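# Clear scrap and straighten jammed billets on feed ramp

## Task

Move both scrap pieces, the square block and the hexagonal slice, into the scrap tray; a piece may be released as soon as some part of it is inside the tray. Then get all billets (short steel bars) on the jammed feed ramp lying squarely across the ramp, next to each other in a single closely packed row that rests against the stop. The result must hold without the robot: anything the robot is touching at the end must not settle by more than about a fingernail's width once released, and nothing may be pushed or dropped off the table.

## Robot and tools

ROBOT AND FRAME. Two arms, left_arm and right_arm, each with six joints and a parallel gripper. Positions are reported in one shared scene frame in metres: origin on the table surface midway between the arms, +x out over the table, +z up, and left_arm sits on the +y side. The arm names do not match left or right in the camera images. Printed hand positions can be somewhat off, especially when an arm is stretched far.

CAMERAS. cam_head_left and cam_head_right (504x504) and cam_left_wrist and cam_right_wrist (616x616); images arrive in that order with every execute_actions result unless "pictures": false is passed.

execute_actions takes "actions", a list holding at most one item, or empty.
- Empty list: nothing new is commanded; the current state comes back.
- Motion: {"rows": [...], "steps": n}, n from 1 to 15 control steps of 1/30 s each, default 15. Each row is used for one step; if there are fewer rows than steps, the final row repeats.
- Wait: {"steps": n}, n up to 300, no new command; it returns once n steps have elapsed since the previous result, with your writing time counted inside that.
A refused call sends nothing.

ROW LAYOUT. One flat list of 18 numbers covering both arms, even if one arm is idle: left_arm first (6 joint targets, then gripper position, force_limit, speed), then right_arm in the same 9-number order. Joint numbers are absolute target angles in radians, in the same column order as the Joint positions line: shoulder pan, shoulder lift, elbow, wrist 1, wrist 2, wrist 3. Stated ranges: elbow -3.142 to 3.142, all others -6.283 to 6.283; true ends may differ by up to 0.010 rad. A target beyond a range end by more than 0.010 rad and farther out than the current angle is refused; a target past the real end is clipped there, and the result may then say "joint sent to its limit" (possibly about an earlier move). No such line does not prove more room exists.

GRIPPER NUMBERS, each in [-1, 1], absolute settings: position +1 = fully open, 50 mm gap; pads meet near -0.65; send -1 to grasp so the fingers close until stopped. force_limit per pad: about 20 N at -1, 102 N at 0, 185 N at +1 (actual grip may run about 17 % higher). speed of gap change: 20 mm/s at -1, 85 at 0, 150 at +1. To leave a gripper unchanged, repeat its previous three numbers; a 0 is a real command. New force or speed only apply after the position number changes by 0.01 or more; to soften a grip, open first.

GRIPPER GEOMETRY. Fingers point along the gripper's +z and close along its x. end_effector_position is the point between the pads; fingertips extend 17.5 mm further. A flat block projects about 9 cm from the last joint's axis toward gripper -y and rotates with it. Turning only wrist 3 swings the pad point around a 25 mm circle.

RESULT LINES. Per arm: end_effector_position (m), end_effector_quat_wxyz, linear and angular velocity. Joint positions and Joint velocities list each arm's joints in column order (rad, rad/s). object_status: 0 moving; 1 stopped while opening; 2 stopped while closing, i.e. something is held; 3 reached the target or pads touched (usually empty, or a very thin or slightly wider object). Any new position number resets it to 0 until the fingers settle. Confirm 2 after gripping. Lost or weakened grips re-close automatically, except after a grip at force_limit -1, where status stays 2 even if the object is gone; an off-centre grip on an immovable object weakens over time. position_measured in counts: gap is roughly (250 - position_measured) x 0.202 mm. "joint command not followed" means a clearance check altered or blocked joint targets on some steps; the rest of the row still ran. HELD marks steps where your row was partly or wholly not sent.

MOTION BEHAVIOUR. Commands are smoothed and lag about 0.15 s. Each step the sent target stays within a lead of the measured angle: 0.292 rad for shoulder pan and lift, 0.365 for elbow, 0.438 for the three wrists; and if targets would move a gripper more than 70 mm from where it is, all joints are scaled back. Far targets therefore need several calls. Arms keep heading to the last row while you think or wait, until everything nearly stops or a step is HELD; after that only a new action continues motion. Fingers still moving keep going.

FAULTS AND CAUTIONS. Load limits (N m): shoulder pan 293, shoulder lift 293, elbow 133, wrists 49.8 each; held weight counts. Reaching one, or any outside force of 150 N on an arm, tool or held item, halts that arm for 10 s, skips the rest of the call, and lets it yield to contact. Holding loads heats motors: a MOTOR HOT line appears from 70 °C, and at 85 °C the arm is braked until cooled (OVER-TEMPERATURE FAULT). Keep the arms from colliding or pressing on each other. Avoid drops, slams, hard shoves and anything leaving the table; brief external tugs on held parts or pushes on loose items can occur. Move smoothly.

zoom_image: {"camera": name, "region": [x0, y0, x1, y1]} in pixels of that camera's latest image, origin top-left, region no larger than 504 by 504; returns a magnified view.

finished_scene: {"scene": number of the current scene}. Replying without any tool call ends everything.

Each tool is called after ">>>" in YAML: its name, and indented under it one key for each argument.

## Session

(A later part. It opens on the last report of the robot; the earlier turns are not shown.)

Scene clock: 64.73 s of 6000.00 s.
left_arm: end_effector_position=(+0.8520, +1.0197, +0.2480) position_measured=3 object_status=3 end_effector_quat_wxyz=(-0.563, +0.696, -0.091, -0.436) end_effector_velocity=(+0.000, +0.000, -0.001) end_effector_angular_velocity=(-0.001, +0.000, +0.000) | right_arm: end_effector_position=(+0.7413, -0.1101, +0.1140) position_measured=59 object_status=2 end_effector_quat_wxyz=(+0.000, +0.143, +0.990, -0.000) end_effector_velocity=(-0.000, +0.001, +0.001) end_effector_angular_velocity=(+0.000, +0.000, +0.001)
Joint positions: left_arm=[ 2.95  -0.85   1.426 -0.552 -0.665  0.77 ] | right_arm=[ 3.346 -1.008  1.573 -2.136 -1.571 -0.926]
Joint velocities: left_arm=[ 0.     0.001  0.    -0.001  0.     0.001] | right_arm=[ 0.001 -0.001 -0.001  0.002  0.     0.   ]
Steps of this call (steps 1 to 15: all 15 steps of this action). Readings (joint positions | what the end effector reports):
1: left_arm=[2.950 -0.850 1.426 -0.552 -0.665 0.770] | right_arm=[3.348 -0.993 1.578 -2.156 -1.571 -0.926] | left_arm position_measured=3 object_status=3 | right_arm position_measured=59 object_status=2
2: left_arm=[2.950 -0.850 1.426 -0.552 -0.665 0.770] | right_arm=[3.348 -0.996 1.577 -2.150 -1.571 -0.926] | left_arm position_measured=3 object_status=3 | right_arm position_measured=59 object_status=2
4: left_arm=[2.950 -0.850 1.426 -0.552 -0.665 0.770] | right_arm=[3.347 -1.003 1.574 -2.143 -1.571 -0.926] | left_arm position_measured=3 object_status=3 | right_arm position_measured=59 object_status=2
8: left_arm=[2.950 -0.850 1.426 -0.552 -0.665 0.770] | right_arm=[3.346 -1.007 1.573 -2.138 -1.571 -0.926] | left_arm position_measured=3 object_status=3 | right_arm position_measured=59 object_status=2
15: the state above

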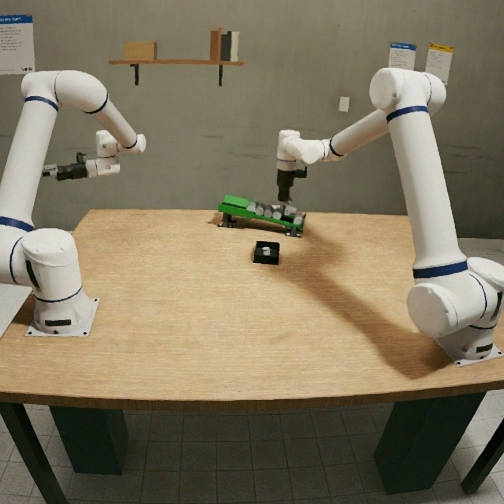

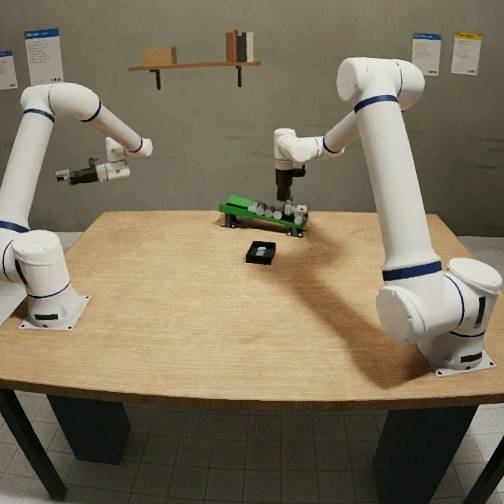

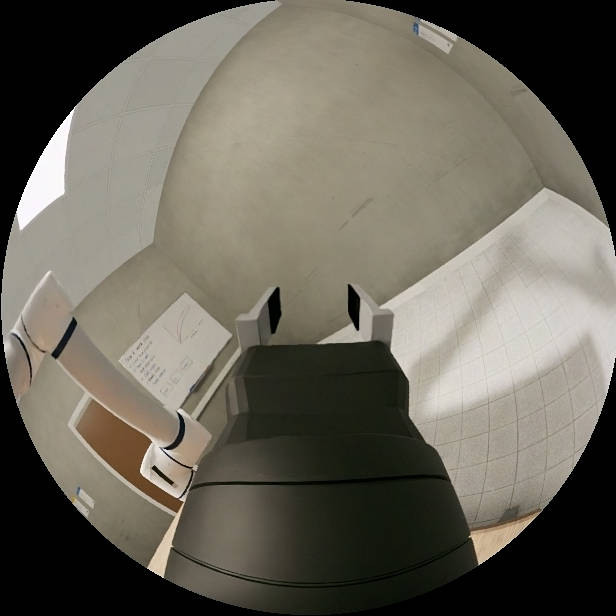

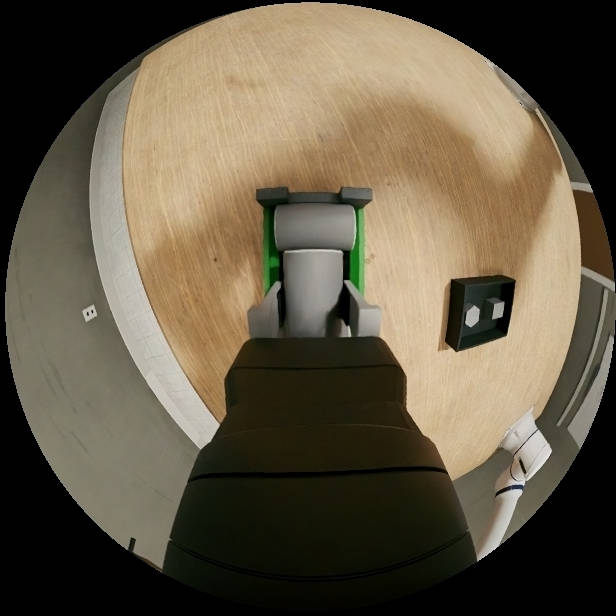

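>>> execute_actions:
  actions:
    - {"rows":[[2.95,-0.85,1.426,-0.552,-0.665,0.77,1,0,0,3.343,-1.022,1.567,-2.1158,-1.571,-0.926,-1,0,-0.7]]}
  pictures: false

>>> execute_actions:
  actions:
    - {"rows":[[2.95,-0.85,1.426,-0.552,-0.665,0.77,1,0,0,3.34,-1.036,1.56,-2.0948,-1.571,-0.926,-1,0,-0.7]]}
  pictures: false

>>> execute_actions:
  actions:
    - {"rows":[[2.95,-0.85,1.426,-0.552,-0.665,0.77,1,0,0,3.35,-1.075,1.497,-1.993,-1.571,-1.2,-1,0,-0.7]],"steps":10}
  pictures: false

>>> execute_actions:
  actions:
    - {"rows":[[2.95,-0.85,1.426,-0.552,-0.665,0.77,1,0,0,3.504,-0.9481,1.4079,-2.1558,-1.70,-2.34,-1,0,-0.7]]}
  pictures: false

>>> execute_actions:
  actions:
    - {"steps":20}

>>> zoom_image:
  camera: "cam_head_left"
  region: [210, 165, 310, 235]

Scene clock: 73.30 s of 6000.00 s.
left_arm: end_effector_position=(+0.8520, +1.0197, +0.2480) position_measured=3 object_status=3 end_effector_quat_wxyz=(-0.563, +0.696, -0.091, -0.436) end_effector_velocity=(+0.000, -0.001, +0.000) end_effector_angular_velocity=(-0.000, +0.001, -0.001) | right_arm: end_effector_position=(+0.7414, -0.1129, +0.1283) position_measured=59 object_status=2 end_effector_quat_wxyz=(+0.000, +0.144, +0.990, -0.000) end_effector_velocity=(+0.000, -0.001, +0.001) end_effector_angular_velocity=(+0.000, -0.001, -0.000)
Joint positions: left_arm=[ 2.95  -0.85   1.426 -0.552 -0.665  0.77 ] | right_arm=[ 3.343 -1.022  1.567 -2.116 -1.571 -0.926]
Joint velocities: left_arm=[-0.001 -0.     0.     0.     0.     0.   ] | right_arm=[-0.001 -0.001  0.     0.    -0.    -0.   ]
Steps of this call (steps 1 to 15: the robot went on to your last target; steps 16 to 90: nothing new was sent; then 5.07 s passed at rest; steps 91 to 105: all 15 steps of this action). Readings (joint positions | what the end effector reports):
91: left_arm=[2.950 -0.850 1.426 -0.552 -0.665 0.770] | right_arm=[3.346 -1.009 1.573 -2.135 -1.571 -0.926] | left_arm position_measured=3 object_status=3 | right_arm position_measured=59 object_status=2
92: left_arm=[2.950 -0.850 1.426 -0.552 -0.665 0.770] | right_arm=[3.345 -1.012 1.572 -2.129 -1.571 -0.926] | left_arm position_measured=3 object_status=3 | right_arm position_measured=59 object_status=2
94: left_arm=[2.950 -0.850 1.426 -0.552 -0.665 0.770] | right_arm=[3.344 -1.018 1.568 -2.123 -1.571 -0.926] | left_arm position_measured=3 object_status=3 | right_arm position_measured=59 object_status=2
98: left_arm=[2.950 -0.850 1.426 -0.552 -0.665 0.770] | right_arm=[3.343 -1.021 1.568 -2.118 -1.571 -0.926] | left_arm position_measured=3 object_status=3 | right_arm position_measured=59 object_status=2
105: the state above

Scene clock: 73.80 s of 6000.00 s.
left_arm: end_effector_position=(+0.8520, +1.0197, +0.2480) position_measured=3 object_status=3 end_effector_quat_wxyz=(-0.563, +0.696, -0.091, -0.436) end_effector_velocity=(+0.000, -0.001, -0.000) end_effector_angular_velocity=(+0.000, -0.000, -0.001) | right_arm: end_effector_position=(+0.7416, -0.1158, +0.1430) position_measured=59 object_status=2 end_effector_quat_wxyz=(+0.000, +0.146, +0.989, -0.000) end_effector_velocity=(+0.001, -0.001, +0.003) end_effector_angular_velocity=(+0.001, -0.001, -0.001)
Joint positions: left_arm=[ 2.95  -0.85   1.426 -0.552 -0.665  0.77 ] | right_arm=[ 3.34  -1.036  1.56  -2.095 -1.571 -0.926]
Joint velocities: left_arm=[-0.001  0.     0.    -0.001 -0.    -0.   ] | right_arm=[-0.002 -0.002 -0.001  0.002  0.001 -0.001]
Steps of this call (steps 1 to 15: all 15 steps of this action). Readings (joint positions | what the end effector reports):
1: left_arm=[2.950 -0.850 1.426 -0.552 -0.665 0.770] | right_arm=[3.343 -1.022 1.567 -2.115 -1.571 -0.926] | left_arm position_measured=3 object_status=3 | right_arm position_measured=59 object_status=2
2: left_arm=[2.950 -0.850 1.426 -0.552 -0.665 0.770] | right_arm=[3.342 -1.026 1.566 -2.109 -1.571 -0.926] | left_arm position_measured=3 object_status=3 | right_arm position_measured=59 object_status=2
4: left_arm=[2.950 -0.850 1.426 -0.552 -0.665 0.770] | right_arm=[3.341 -1.032 1.562 -2.102 -1.571 -0.926] | left_arm position_measured=3 object_status=3 | right_arm position_measured=59 object_status=2
8: left_arm=[2.950 -0.850 1.426 -0.552 -0.665 0.770] | right_arm=[3.340 -1.035 1.561 -2.097 -1.571 -0.926] | left_arm position_measured=3 object_status=3 | right_arm position_measured=59 object_status=2
15: the state above

Scene clock: 74.13 s of 6000.00 s.
left_arm: end_effector_position=(+0.8520, +1.0197, +0.2480) position_measured=3 object_status=3 end_effector_quat_wxyz=(-0.563, +0.696, -0.091, -0.436) end_effector_velocity=(+0.000, -0.000, +0.001) end_effector_angular_velocity=(-0.000, +0.001, -0.000) | right_arm: end_effector_position=(+0.7488, -0.1074, +0.2028) position_measured=59 object_status=2 end_effector_quat_wxyz=(+0.000, +0.013, +1.000, -0.000) end_effector_velocity=(+0.002, +0.005, +0.036) end_effector_angular_velocity=(-0.001, +0.006, +0.177)
Joint positions: left_arm=[ 2.95  -0.85   1.426 -0.552 -0.665  0.77 ] | right_arm=[ 3.349 -1.073  1.501 -1.999 -1.571 -1.183]
Joint velocities: left_arm=[-0.    -0.    -0.001  0.002 -0.     0.001] | right_arm=[ 0.005 -0.021 -0.037  0.064  0.001 -0.171]
Steps of this call (steps 1 to 10: all 10 steps of this action). Readings (joint positions | what the end effector reports):
1: left_arm=[2.950 -0.850 1.426 -0.552 -0.665 0.770] | right_arm=[3.340 -1.037 1.559 -2.093 -1.571 -0.931] | left_arm position_measured=3 object_status=3 | right_arm position_measured=59 object_status=2
2: left_arm=[2.950 -0.850 1.426 -0.552 -0.665 0.770] | right_arm=[3.341 -1.040 1.553 -2.081 -1.571 -0.961] | left_arm position_measured=3 object_status=3 | right_arm position_measured=59 object_status=2
4: left_arm=[2.950 -0.850 1.426 -0.552 -0.665 0.770] | right_arm=[3.345 -1.056 1.527 -2.043 -1.571 -1.067] | left_arm position_measured=3 object_status=3 | right_arm position_measured=59 object_status=2
8: left_arm=[2.950 -0.850 1.426 -0.552 -0.665 0.770] | right_arm=[3.349 -1.070 1.505 -2.005 -1.571 -1.167] | left_arm position_measured=3 object_status=3 | right_arm position_measured=59 object_status=2
10: the state above

Scene clock: 74.63 s of 6000.00 s.
left_arm: end_effector_position=(+0.8520, +1.0197, +0.2480) position_measured=3 object_status=3 end_effector_quat_wxyz=(-0.563, +0.696, -0.091, -0.436) end_effector_velocity=(-0.001, +0.002, +0.000) end_effector_angular_velocity=(+0.000, -0.001, +0.002) | right_arm: end_effector_position=(+0.7850, +0.0354, +0.1707) position_measured=59 object_status=2 end_effector_quat_wxyz=(+0.057, -0.541, +0.836, -0.067) end_effector_velocity=(+0.012, +0.066, -0.007) end_effector_angular_velocity=(-0.225, +0.020, +1.295)
Joint positions: left_arm=[ 2.95  -0.85   1.426 -0.552 -0.665  0.77 ] | right_arm=[ 3.5   -0.951  1.41  -2.152 -1.697 -2.214]
Joint velocities: left_arm=[ 0.002 -0.     0.    -0.     0.    -0.001] | right_arm=[ 0.041  0.031 -0.024 -0.04  -0.032 -1.278]
Steps of this call (steps 1 to 15: all 15 steps of this action). Readings (joint positions | what the end effector reports):
1: left_arm=[2.950 -0.850 1.426 -0.552 -0.665 0.770] | right_arm=[3.351 -1.072 1.499 -1.999 -1.573 -1.193] | left_arm position_measured=3 object_status=3 | right_arm position_measured=59 object_status=2
2: left_arm=[2.950 -0.850 1.426 -0.552 -0.665 0.770] | right_arm=[3.362 -1.063 1.491 -2.011 -1.583 -1.227] | left_arm position_measured=3 object_status=3 | right_arm position_measured=59 object_status=2
4: left_arm=[2.950 -0.850 1.426 -0.552 -0.665 0.770] | right_arm=[3.399 -1.034 1.471 -2.047 -1.612 -1.337] | left_arm position_measured=3 object_status=3 | right_arm position_measured=59 object_status=2
8: left_arm=[2.950 -0.850 1.426 -0.552 -0.665 0.770] | right_arm=[3.462 -0.982 1.433 -2.113 -1.665 -1.637] | left_arm position_measured=3 object_status=3 | right_arm position_measured=59 object_status=2
15: the state above

Scene clock: 75.30 s of 6000.00 s.
left_arm: end_effector_position=(+0.8520, +1.0197, +0.2480) position_measured=3 object_status=3 end_effector_quat_wxyz=(-0.563, +0.696, -0.091, -0.436) end_effector_velocity=(+0.001, -0.000, -0.000) end_effector_angular_velocity=(-0.001, +0.000, -0.000) | right_arm: end_effector_position=(+0.7860, +0.0419, +0.1698) position_measured=59 object_status=2 end_effector_quat_wxyz=(+0.054, -0.594, +0.800, -0.072) end_effector_velocity=(-0.000, -0.000, +0.000) end_effector_angular_velocity=(-0.000, -0.001, +0.002)
Joint positions: left_arm=[ 2.95  -0.85   1.426 -0.552 -0.665  0.77 ] | right_arm=[ 3.504 -0.948  1.408 -2.156 -1.7   -2.34 ]
Joint velocities: left_arm=[-0.     0.001 -0.001 -0.001 -0.     0.002] | right_arm=[-0.    -0.001  0.001 -0.001 -0.    -0.002]
Steps of this call (steps 1 to 20: the robot went on to your last target). Readings (joint positions | what the end effector reports):
1: left_arm=[2.950 -0.850 1.426 -0.552 -0.665 0.770] | right_arm=[3.501 -0.950 1.410 -2.153 -1.698 -2.251] | left_arm position_measured=3 object_status=3 | right_arm position_measured=59 object_status=2
2: left_arm=[2.950 -0.850 1.426 -0.552 -0.665 0.770] | right_arm=[3.502 -0.950 1.409 -2.154 -1.698 -2.277] | left_arm position_measured=3 object_status=3 | right_arm position_measured=59 object_status=2
4: left_arm=[2.950 -0.850 1.426 -0.552 -0.665 0.770] | right_arm=[3.503 -0.949 1.408 -2.155 -1.699 -2.308] | left_arm position_measured=3 object_status=3 | right_arm position_measured=59 object_status=2
8: left_arm=[2.950 -0.850 1.426 -0.552 -0.665 0.770] | right_arm=[3.504 -0.948 1.408 -2.156 -1.700 -2.332] | left_arm position_measured=3 object_status=3 | right_arm position_measured=59 object_status=2
20: the state above

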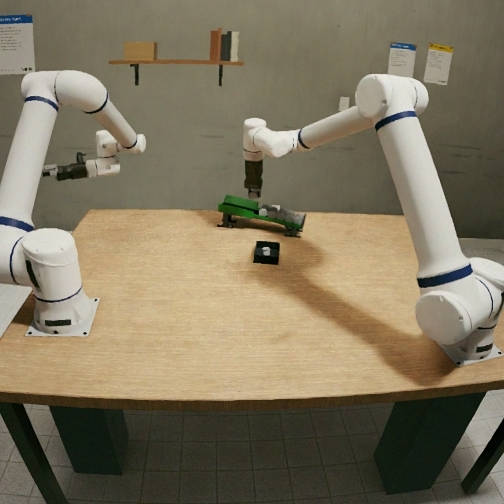

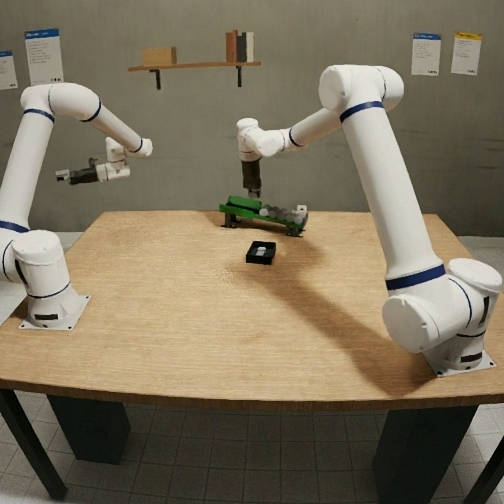

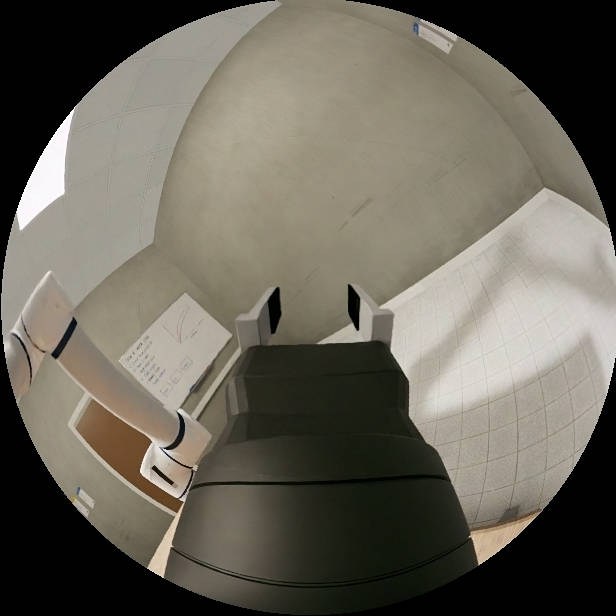

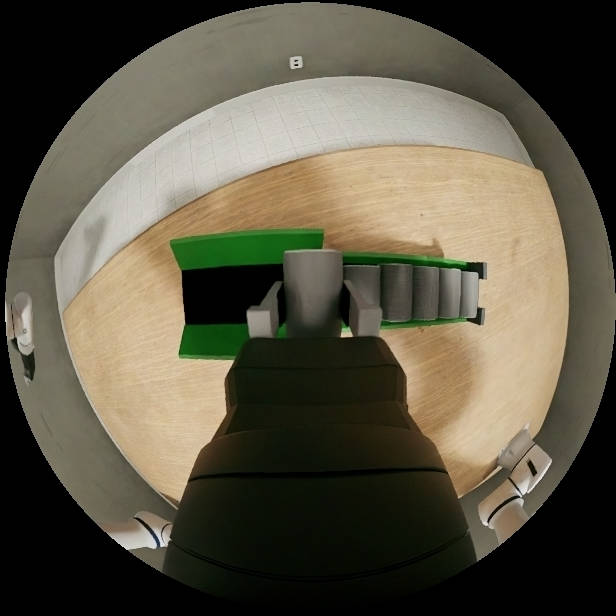

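Region (210, 165, 310, 235) of cam_head_left's 504x504 image, scaled by 5.040, with more detail than that image has; it fills the top 353 rows of this view, and the rest is white.

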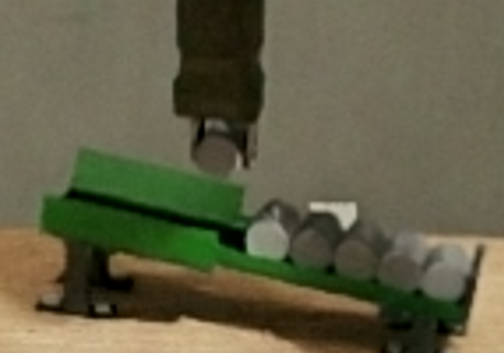

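>>> execute_actions:
  actions:
    - {"rows":[[2.95,-0.85,1.426,-0.552,-0.665,0.77,1,0,0,3.512,-0.9199,1.4386,-2.2147,-1.70,-2.34,-1,0,-0.7]]}

>>> zoom_image:
  camera: "cam_head_left"
  region: [210, 165, 310, 235]

>>> zoom_image:
  camera: "cam_right_wrist"
  region: [200, 200, 440, 380]

Scene clock: 79.73 s of 6000.00 s.
left_arm: end_effector_position=(+0.8520, +1.0197, +0.2480) position_measured=3 object_status=3 end_effector_quat_wxyz=(-0.563, +0.696, -0.091, -0.436) end_effector_velocity=(-0.000, -0.001, -0.000) end_effector_angular_velocity=(-0.000, +0.003, -0.001) | right_arm: end_effector_position=(+0.7795, +0.0477, +0.1302) position_measured=59 object_status=2 end_effector_quat_wxyz=(+0.054, -0.597, +0.797, -0.072) end_effector_velocity=(-0.000, +0.000, -0.003) end_effector_angular_velocity=(+0.001, -0.000, +0.000)
Joint positions: left_arm=[ 2.95  -0.85   1.426 -0.552 -0.665  0.77 ] | right_arm=[ 3.512 -0.92   1.438 -2.214 -1.7   -2.34 ]
Joint velocities: left_arm=[-0.001  0.     0.001  0.001 -0.     0.001] | right_arm=[ 0.     0.002  0.003 -0.006  0.001 -0.   ]
Steps of this call (steps 1 to 15: the robot went on to your last target; steps 16 to 90: nothing new was sent; then 0.93 s passed at rest; steps 91 to 105: all 15 steps of this action). Readings (joint positions | what the end effector reports):
91: left_arm=[2.950 -0.850 1.426 -0.552 -0.665 0.770] | right_arm=[3.504 -0.947 1.409 -2.158 -1.700 -2.340] | left_arm position_measured=3 object_status=3 | right_arm position_measured=59 object_status=2
92: left_arm=[2.950 -0.850 1.426 -0.552 -0.665 0.770] | right_arm=[3.506 -0.941 1.415 -2.175 -1.700 -2.340] | left_arm position_measured=3 object_status=3 | right_arm position_measured=59 object_status=2
94: left_arm=[2.950 -0.850 1.426 -0.552 -0.665 0.770] | right_arm=[3.509 -0.928 1.430 -2.194 -1.700 -2.340] | left_arm position_measured=3 object_status=3 | right_arm position_measured=59 object_status=2
98: left_arm=[2.950 -0.850 1.426 -0.552 -0.665 0.770] | right_arm=[3.511 -0.922 1.436 -2.210 -1.700 -2.340] | left_arm position_measured=3 object_status=3 | right_arm position_measured=59 object_status=2
105: the state above

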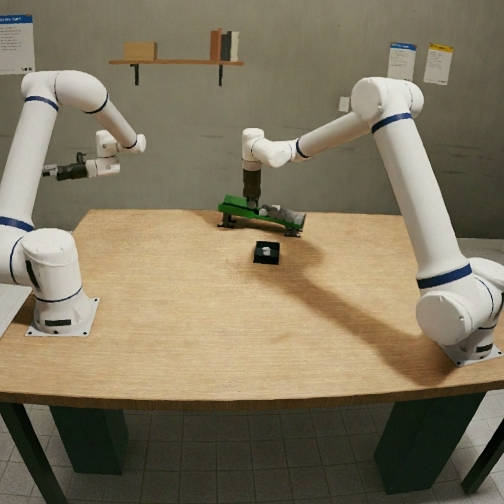

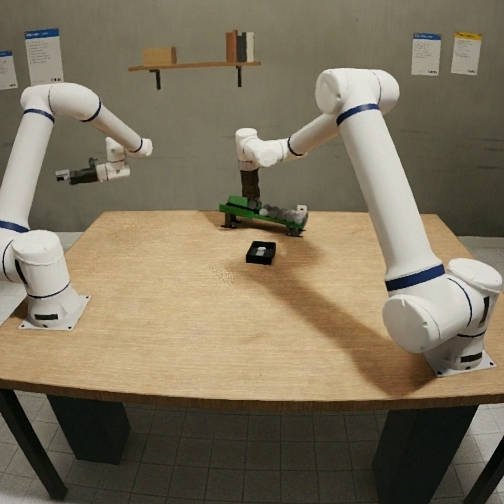

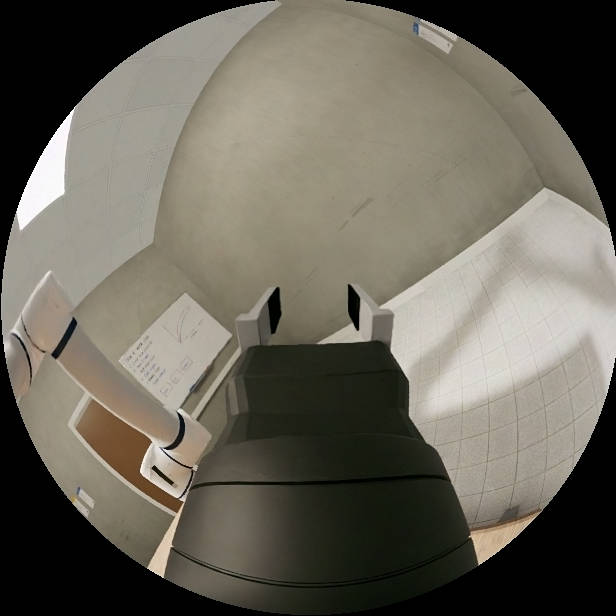

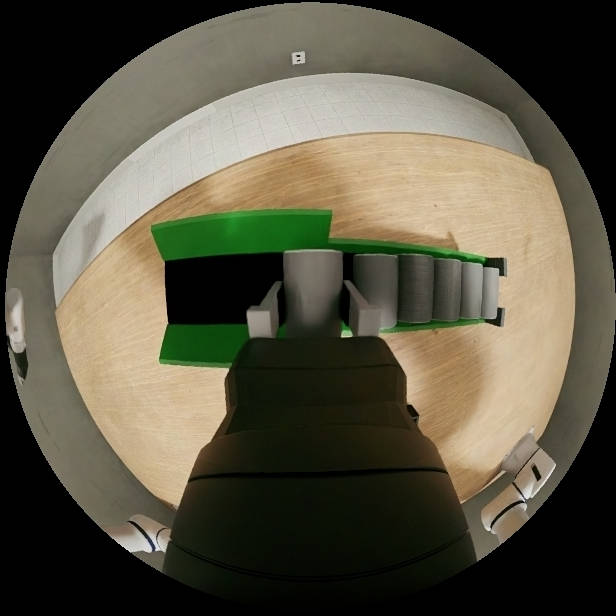

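Region (210, 165, 310, 235) of cam_head_left's 504x504 image, scaled by 5.040, with more detail than that image has; it fills the top 353 rows of this view, and the rest is white.

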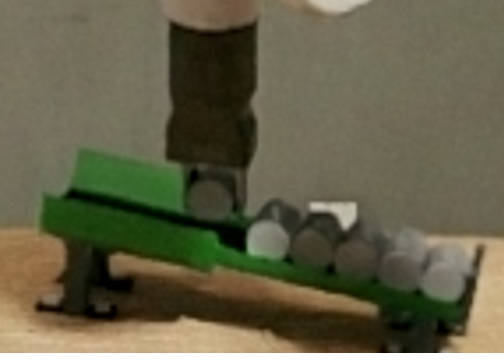

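Region (200, 200, 440, 380) of cam_right_wrist's 616x616 image, scaled by 2.100, with more detail than that image has; it fills the top 378 rows of this view, and the rest is white.

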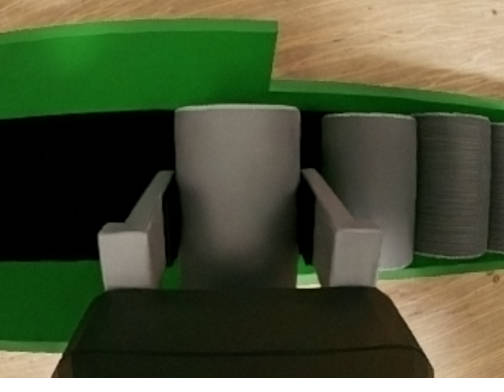

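>>> execute_actions:
  actions:
    - {"rows":[[2.95,-0.85,1.426,-0.552,-0.665,0.77,1,0,0,3.513,-0.9071,1.4506,-2.2395,-1.70,-2.34,-1,0,-0.7]]}

>>> zoom_image:
  camera: "cam_head_left"
  region: [210, 165, 310, 235]

>>> zoom_image:
  camera: "cam_right_wrist"
  region: [200, 200, 440, 380]

Scene clock: 82.73 s of 6000.00 s.
left_arm: end_effector_position=(+0.8520, +1.0197, +0.2480) position_measured=3 object_status=3 end_effector_quat_wxyz=(-0.563, +0.696, -0.091, -0.436) end_effector_velocity=(+0.001, -0.002, -0.000) end_effector_angular_velocity=(-0.000, -0.000, -0.002) | right_arm: end_effector_position=(+0.7780, +0.0481, +0.1129) position_measured=59 object_status=2 end_effector_quat_wxyz=(+0.054, -0.597, +0.797, -0.072) end_effector_velocity=(+0.000, -0.001, -0.002) end_effector_angular_velocity=(+0.000, +0.001, -0.001)
Joint positions: left_arm=[ 2.95  -0.85   1.426 -0.552 -0.665  0.77 ] | right_arm=[ 3.513 -0.907  1.45  -2.239 -1.7   -2.34 ]
Joint velocities: left_arm=[-0.002  0.001 -0.    -0.001  0.     0.   ] | right_arm=[-0.001  0.002  0.001 -0.002  0.001 -0.   ]
Steps of this call (steps 1 to 15: the robot went on to your last target; steps 16 to 75: nothing new was sent; steps 76 to 90: all 15 steps of this action). Readings (joint positions | what the end effector reports):
76: left_arm=[2.950 -0.850 1.426 -0.552 -0.665 0.770] | right_arm=[3.512 -0.919 1.439 -2.216 -1.700 -2.340] | left_arm position_measured=3 object_status=3 | right_arm position_measured=59 object_status=2
77: left_arm=[2.950 -0.850 1.426 -0.552 -0.665 0.770] | right_arm=[3.512 -0.917 1.441 -2.223 -1.700 -2.340] | left_arm position_measured=3 object_status=3 | right_arm position_measured=59 object_status=2
79: left_arm=[2.950 -0.850 1.426 -0.552 -0.665 0.770] | right_arm=[3.513 -0.911 1.447 -2.231 -1.700 -2.340] | left_arm position_measured=3 object_status=3 | right_arm position_measured=59 object_status=2
83: left_arm=[2.950 -0.850 1.426 -0.552 -0.665 0.770] | right_arm=[3.513 -0.908 1.450 -2.237 -1.700 -2.340] | left_arm position_measured=3 object_status=3 | right_arm position_measured=59 object_status=2
90: the state above

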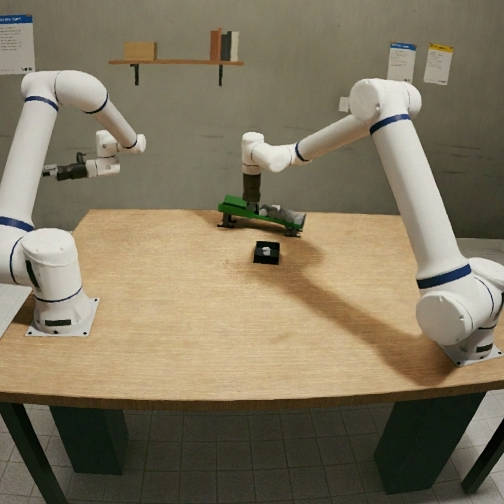

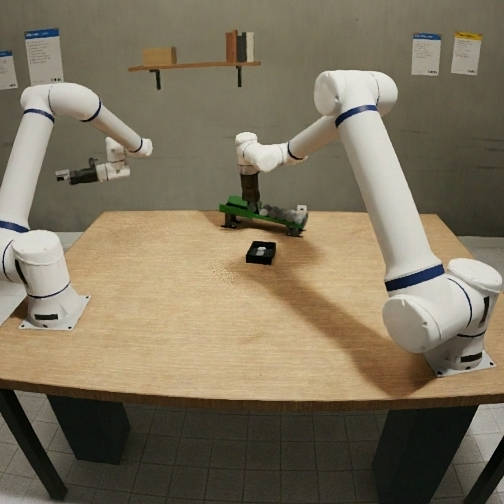

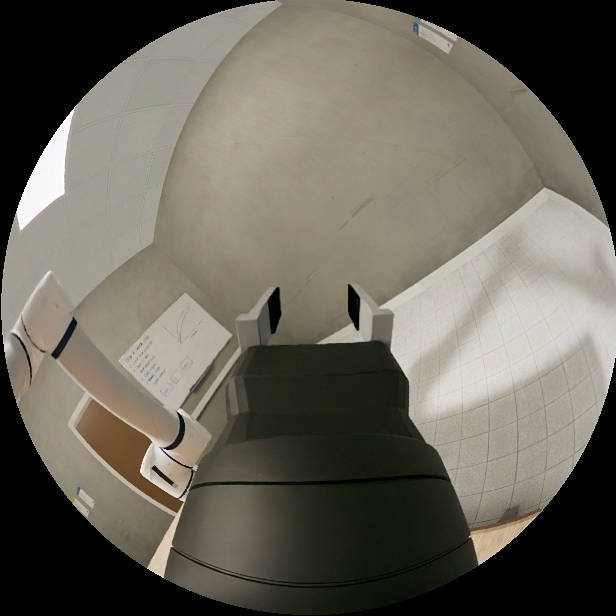

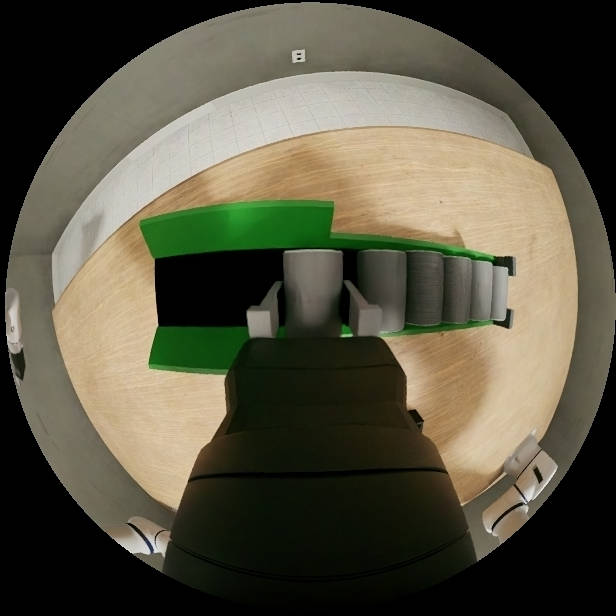

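Region (210, 165, 310, 235) of cam_head_left's 504x504 image, scaled by 5.040, with more detail than that image has; it fills the top 353 rows of this view, and the rest is white.

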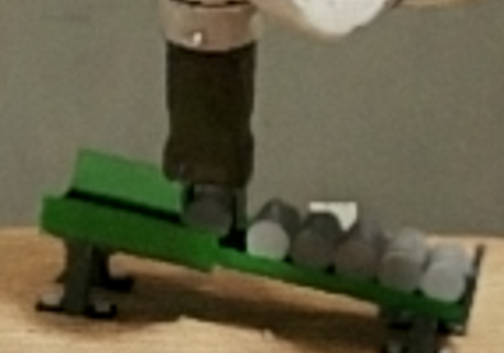

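Region (200, 200, 440, 380) of cam_right_wrist's 616x616 image, scaled by 2.100, with more detail than that image has; it fills the top 378 rows of this view, and the rest is white.

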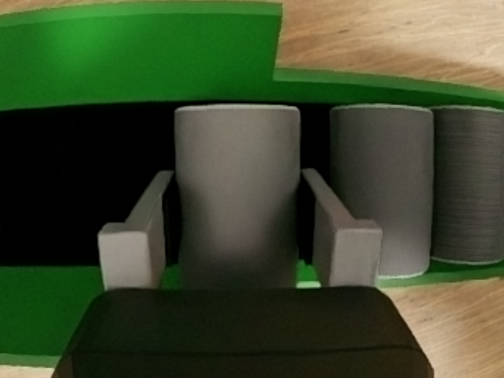

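>>> execute_actions:
  actions:
    - {"rows":[[2.95,-0.85,1.426,-0.552,-0.665,0.77,1,0,0,3.512,-0.9045,1.452,-2.2435,-1.70,-2.34,-1,0,-0.7]],"steps":10}
  pictures: false

>>> execute_actions:
  actions:
    - {"rows":[[2.95,-0.85,1.426,-0.552,-0.665,0.77,1,0,0,3.512,-0.9045,1.452,-2.2435,-1.70,-2.34,0.78,0,-1]]}
  pictures: false

>>> execute_actions:
  actions:
    - {"rows":[[2.95,-0.85,1.426,-0.552,-0.665,0.77,1,0,0,3.512,-0.9199,1.4386,-2.2147,-1.70,-2.34,0.78,0,-1]]}
  pictures: false

>>> execute_actions:
  actions:
    - {"rows":[[2.95,-0.85,1.426,-0.552,-0.665,0.77,1,0,0,3.512,-0.96,1.40,-2.136,-1.70,-2.34,0.78,0,-1]]}
  pictures: false

>>> execute_actions:
  actions:
    - {"steps":20}

>>> zoom_image:
  camera: "cam_right_wrist"
  region: [260, 200, 520, 380]

>>> zoom_image:
  camera: "cam_head_left"
  region: [210, 175, 320, 270]

Scene clock: 89.10 s of 6000.00 s.
left_arm: end_effector_position=(+0.8520, +1.0197, +0.2480) position_measured=3 object_status=3 end_effector_quat_wxyz=(-0.563, +0.696, -0.091, -0.436) end_effector_velocity=(+0.000, -0.001, -0.000) end_effector_angular_velocity=(-0.000, +0.001, -0.001) | right_arm: end_effector_position=(+0.7786, +0.0474, +0.1100) position_measured=59 object_status=2 end_effector_quat_wxyz=(+0.054, -0.597, +0.797, -0.072) end_effector_velocity=(+0.000, -0.002, -0.001) end_effector_angular_velocity=(-0.001, +0.001, -0.002)
Joint positions: left_arm=[ 2.95  -0.85   1.426 -0.552 -0.665  0.77 ] | right_arm=[ 3.512 -0.905  1.452 -2.243 -1.7   -2.34 ]
Joint velocities: left_arm=[-0.001 -0.     0.001 -0.     0.     0.   ] | right_arm=[-0.002  0.     0.001  0.    -0.     0.   ]
Steps of this call (steps 1 to 15: the robot went on to your last target; steps 16 to 90: nothing new was sent; then 3.03 s passed at rest; steps 91 to 100: all 10 steps of this action). Readings (joint positions | what the end effector reports):
91: left_arm=[2.950 -0.850 1.426 -0.552 -0.665 0.770] | right_arm=[3.513 -0.907 1.451 -2.240 -1.700 -2.340] | left_arm position_measured=3 object_status=3 | right_arm position_measured=59 object_status=2
92: left_arm=[2.950 -0.850 1.426 -0.552 -0.665 0.770] | right_arm=[3.513 -0.906 1.451 -2.241 -1.700 -2.340] | left_arm position_measured=3 object_status=3 | right_arm position_measured=59 object_status=2
94: left_arm=[2.950 -0.850 1.426 -0.552 -0.665 0.770] | right_arm=[3.513 -0.905 1.452 -2.242 -1.700 -2.340] | left_arm position_measured=3 object_status=3 | right_arm position_measured=59 object_status=2
98: left_arm=[2.950 -0.850 1.426 -0.552 -0.665 0.770] | right_arm=[3.512 -0.905 1.452 -2.243 -1.700 -2.340] | left_arm position_measured=3 object_status=3 | right_arm position_measured=59 object_status=2
100: the state above

Scene clock: 89.60 s of 6000.00 s.
left_arm: end_effector_position=(+0.8520, +1.0197, +0.2480) position_measured=3 object_status=3 end_effector_quat_wxyz=(-0.563, +0.696, -0.091, -0.436) end_effector_velocity=(-0.000, +0.000, +0.001) end_effector_angular_velocity=(+0.000, +0.000, +0.001) | right_arm: end_effector_position=(+0.7787, +0.0473, +0.1099) position_measured=36 object_status=3 end_effector_quat_wxyz=(+0.054, -0.597, +0.797, -0.072) end_effector_velocity=(+0.000, -0.001, -0.001) end_effector_angular_velocity=(-0.000, +0.002, -0.001)
Joint positions: left_arm=[ 2.95  -0.85   1.426 -0.552 -0.665  0.77 ] | right_arm=[ 3.512 -0.905  1.452 -2.244 -1.7   -2.34 ]
Joint velocities: left_arm=[ 0.    -0.    -0.001  0.001 -0.    -0.   ] | right_arm=[-0.001  0.001  0.001 -0.     0.001  0.   ]
Steps of this call (steps 1 to 15: all 15 steps of this action). Readings (joint positions | what the end effector reports):
1: left_arm=[2.950 -0.850 1.426 -0.552 -0.665 0.770] | right_arm=[3.512 -0.905 1.452 -2.243 -1.700 -2.340] | left_arm position_measured=3 object_status=3 | right_arm position_measured=57 object_status=0
2: left_arm=[2.950 -0.850 1.426 -0.552 -0.665 0.770] | right_arm=[3.512 -0.905 1.452 -2.243 -1.700 -2.340] | left_arm position_measured=3 object_status=3 | right_arm position_measured=54 object_status=0
4: left_arm=[2.950 -0.850 1.426 -0.552 -0.665 0.770] | right_arm=[3.512 -0.905 1.452 -2.244 -1.700 -2.340] | left_arm position_measured=3 object_status=3 | right_arm position_measured=48 object_status=0
8: left_arm=[2.950 -0.850 1.426 -0.552 -0.665 0.770] | right_arm=[3.512 -0.905 1.452 -2.244 -1.700 -2.340] | left_arm position_measured=3 object_status=3 | right_arm position_measured=36 object_status=0
15: the state above

Scene clock: 90.10 s of 6000.00 s.
left_arm: end_effector_position=(+0.8520, +1.0197, +0.2480) position_measured=3 object_status=3 end_effector_quat_wxyz=(-0.563, +0.696, -0.091, -0.436) end_effector_velocity=(+0.000, +0.000, +0.000) end_effector_angular_velocity=(+0.000, -0.003, +0.000) | right_arm: end_effector_position=(+0.7794, +0.0477, +0.1296) position_measured=36 object_status=3 end_effector_quat_wxyz=(+0.054, -0.597, +0.797, -0.072) end_effector_velocity=(+0.000, +0.001, +0.001) end_effector_angular_velocity=(+0.000, -0.000, +0.000)
Joint positions: left_arm=[ 2.95  -0.85   1.426 -0.552 -0.665  0.77 ] | right_arm=[ 3.512 -0.92   1.439 -2.215 -1.7   -2.34 ]
Joint velocities: left_arm=[ 0.     0.    -0.001 -0.001  0.    -0.001] | right_arm=[ 0.001  0.001 -0.002  0.001  0.     0.   ]
Steps of this call (steps 1 to 15: all 15 steps of this action). Readings (joint positions | what the end effector reports):
1: left_arm=[2.950 -0.850 1.426 -0.552 -0.665 0.770] | right_arm=[3.512 -0.905 1.452 -2.242 -1.700 -2.340] | left_arm position_measured=3 object_status=3 | right_arm position_measured=36 object_status=3
2: left_arm=[2.950 -0.850 1.426 -0.552 -0.665 0.770] | right_arm=[3.512 -0.908 1.449 -2.234 -1.700 -2.340] | left_arm position_measured=3 object_status=3 | right_arm position_measured=36 object_status=3
4: left_arm=[2.950 -0.850 1.426 -0.552 -0.665 0.770] | right_arm=[3.512 -0.915 1.443 -2.225 -1.700 -2.340] | left_arm position_measured=3 object_status=3 | right_arm position_measured=36 object_status=3
8: left_arm=[2.950 -0.850 1.426 -0.552 -0.665 0.770] | right_arm=[3.512 -0.919 1.440 -2.217 -1.700 -2.340] | left_arm position_measured=3 object_status=3 | right_arm position_measured=36 object_status=3
15: the state above

Scene clock: 90.60 s of 6000.00 s.
left_arm: end_effector_position=(+0.8520, +1.0197, +0.2480) position_measured=3 object_status=3 end_effector_quat_wxyz=(-0.563, +0.696, -0.091, -0.436) end_effector_velocity=(+0.001, -0.001, -0.000) end_effector_angular_velocity=(-0.001, +0.001, -0.002) | right_arm: end_effector_position=(+0.7801, +0.0481, +0.1837) position_measured=36 object_status=3 end_effector_quat_wxyz=(+0.054, -0.597, +0.797, -0.072) end_effector_velocity=(+0.001, -0.001, +0.003) end_effector_angular_velocity=(-0.000, +0.001, -0.001)
Joint positions: left_arm=[ 2.95  -0.85   1.426 -0.552 -0.665  0.77 ] | right_arm=[ 3.512 -0.96   1.4   -2.137 -1.7   -2.34 ]
Joint velocities: left_arm=[-0.002  0.    -0.    -0.    -0.     0.002] | right_arm=[-0.001 -0.002 -0.002  0.005  0.    -0.   ]
Steps of this call (steps 1 to 15: all 15 steps of this action). Readings (joint positions | what the end effector reports):
1: left_arm=[2.950 -0.850 1.426 -0.552 -0.665 0.770] | right_arm=[3.512 -0.921 1.437 -2.211 -1.700 -2.340] | left_arm position_measured=3 object_status=3 | right_arm position_measured=36 object_status=3
2: left_arm=[2.950 -0.850 1.426 -0.552 -0.665 0.770] | right_arm=[3.512 -0.930 1.431 -2.189 -1.700 -2.340] | left_arm position_measured=3 object_status=3 | right_arm position_measured=36 object_status=3
4: left_arm=[2.950 -0.850 1.426 -0.552 -0.665 0.770] | right_arm=[3.512 -0.948 1.411 -2.164 -1.700 -2.340] | left_arm position_measured=3 object_status=3 | right_arm position_measured=36 object_status=3
8: left_arm=[2.950 -0.850 1.426 -0.552 -0.665 0.770] | right_arm=[3.512 -0.957 1.403 -2.143 -1.700 -2.340] | left_arm position_measured=3 object_status=3 | right_arm position_measured=36 object_status=3
15: the state above

Scene clock: 91.27 s of 6000.00 s.
left_arm: end_effector_position=(+0.8520, +1.0197, +0.2480) position_measured=3 object_status=3 end_effector_quat_wxyz=(-0.563, +0.696, -0.091, -0.436) end_effector_velocity=(-0.000, -0.000, -0.001) end_effector_angular_velocity=(+0.000, +0.000, -0.000) | right_arm: end_effector_position=(+0.7801, +0.0481, +0.1842) position_measured=36 object_status=3 end_effector_quat_wxyz=(+0.054, -0.597, +0.797, -0.072) end_effector_velocity=(+0.001, -0.001, +0.001) end_effector_angular_velocity=(-0.000, -0.001, -0.001)
Joint positions: left_arm=[ 2.95  -0.85   1.426 -0.552 -0.665  0.77 ] | right_arm=[ 3.512 -0.96   1.4   -2.136 -1.7   -2.34 ]
Joint velocities: left_arm=[-0.     0.001  0.001 -0.001 -0.    -0.   ] | right_arm=[-0.001 -0.001 -0.     0.001 -0.001 -0.   ]
Steps of this call (steps 1 to 15: the robot went on to your last target; steps 16 to 20: nothing new was sent). Readings (joint positions | what the end effector reports):
1: left_arm=[2.950 -0.850 1.426 -0.552 -0.665 0.770] | right_arm=[3.512 -0.960 1.400 -2.136 -1.700 -2.340] | left_arm position_measured=3 object_status=3 | right_arm position_measured=36 object_status=3
2: left_arm=[2.950 -0.850 1.426 -0.552 -0.665 0.770] | right_arm=[3.512 -0.960 1.400 -2.136 -1.700 -2.340] | left_arm position_measured=3 object_status=3 | right_arm position_measured=36 object_status=3
4: left_arm=[2.950 -0.850 1.426 -0.552 -0.665 0.770] | right_arm=[3.512 -0.960 1.400 -2.136 -1.700 -2.340] | left_arm position_measured=3 object_status=3 | right_arm position_measured=36 object_status=3
8: left_arm=[2.950 -0.850 1.426 -0.552 -0.665 0.770] | right_arm=[3.512 -0.960 1.400 -2.136 -1.700 -2.340] | left_arm position_measured=3 object_status=3 | right_arm position_measured=36 object_status=3
20: the state above
All arms were judged still, so your last target was given up. Only a new action makes them travel on or press farther. Fingers that are still opening or closing keep moving.

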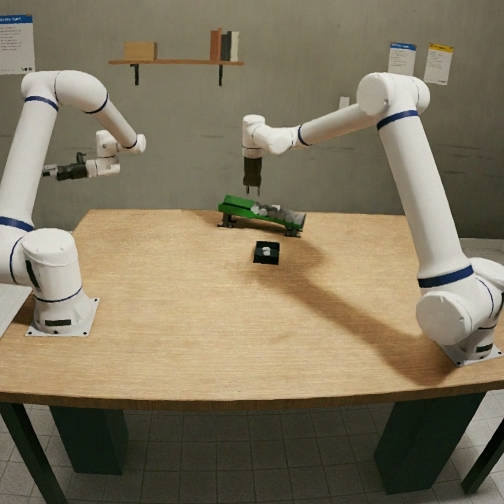

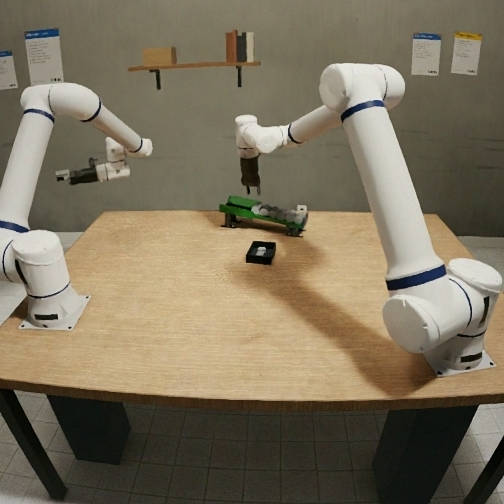

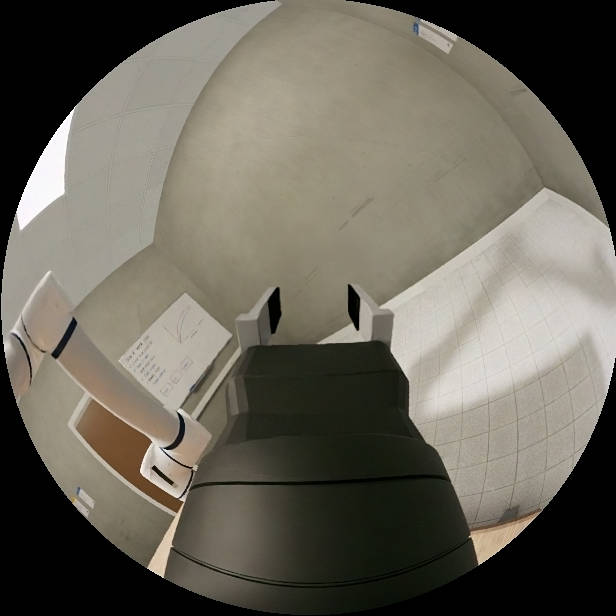

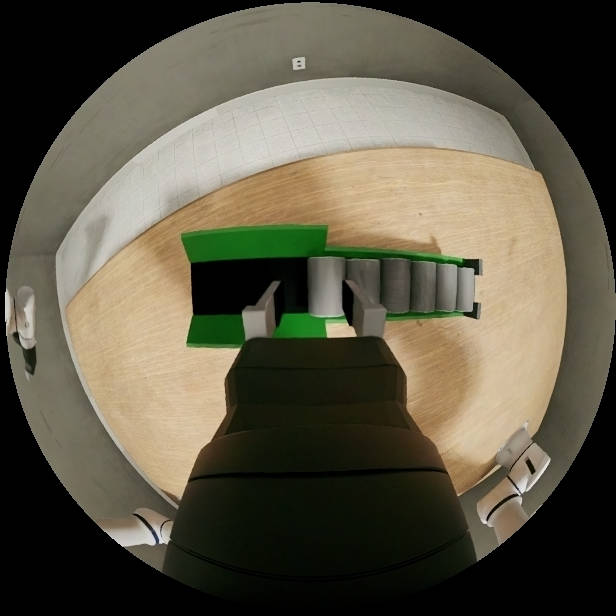

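Region (260, 200, 520, 380) of cam_right_wrist's 616x616 image, scaled by 1.938, with more detail than that image has; it fills the top 349 rows of this view, and the rest is white.

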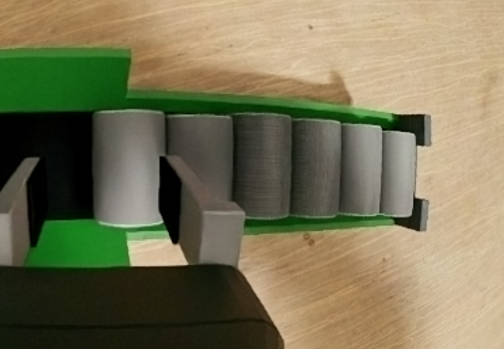

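Region (210, 175, 320, 270) of cam_head_left's 504x504 image, scaled by 4.582, with more detail than that image has; it fills the top 435 rows of this view, and the rest is white.

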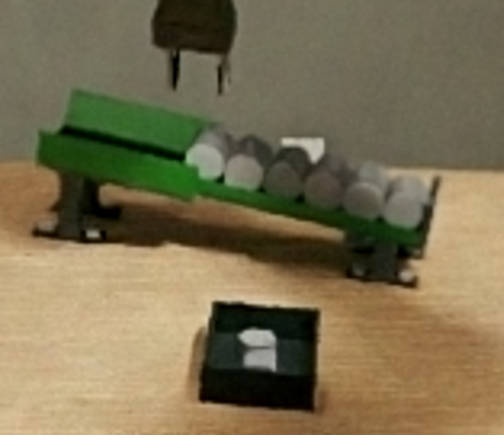

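>>> finished_scene:
  scene: 2

The scene is finished: the task was done.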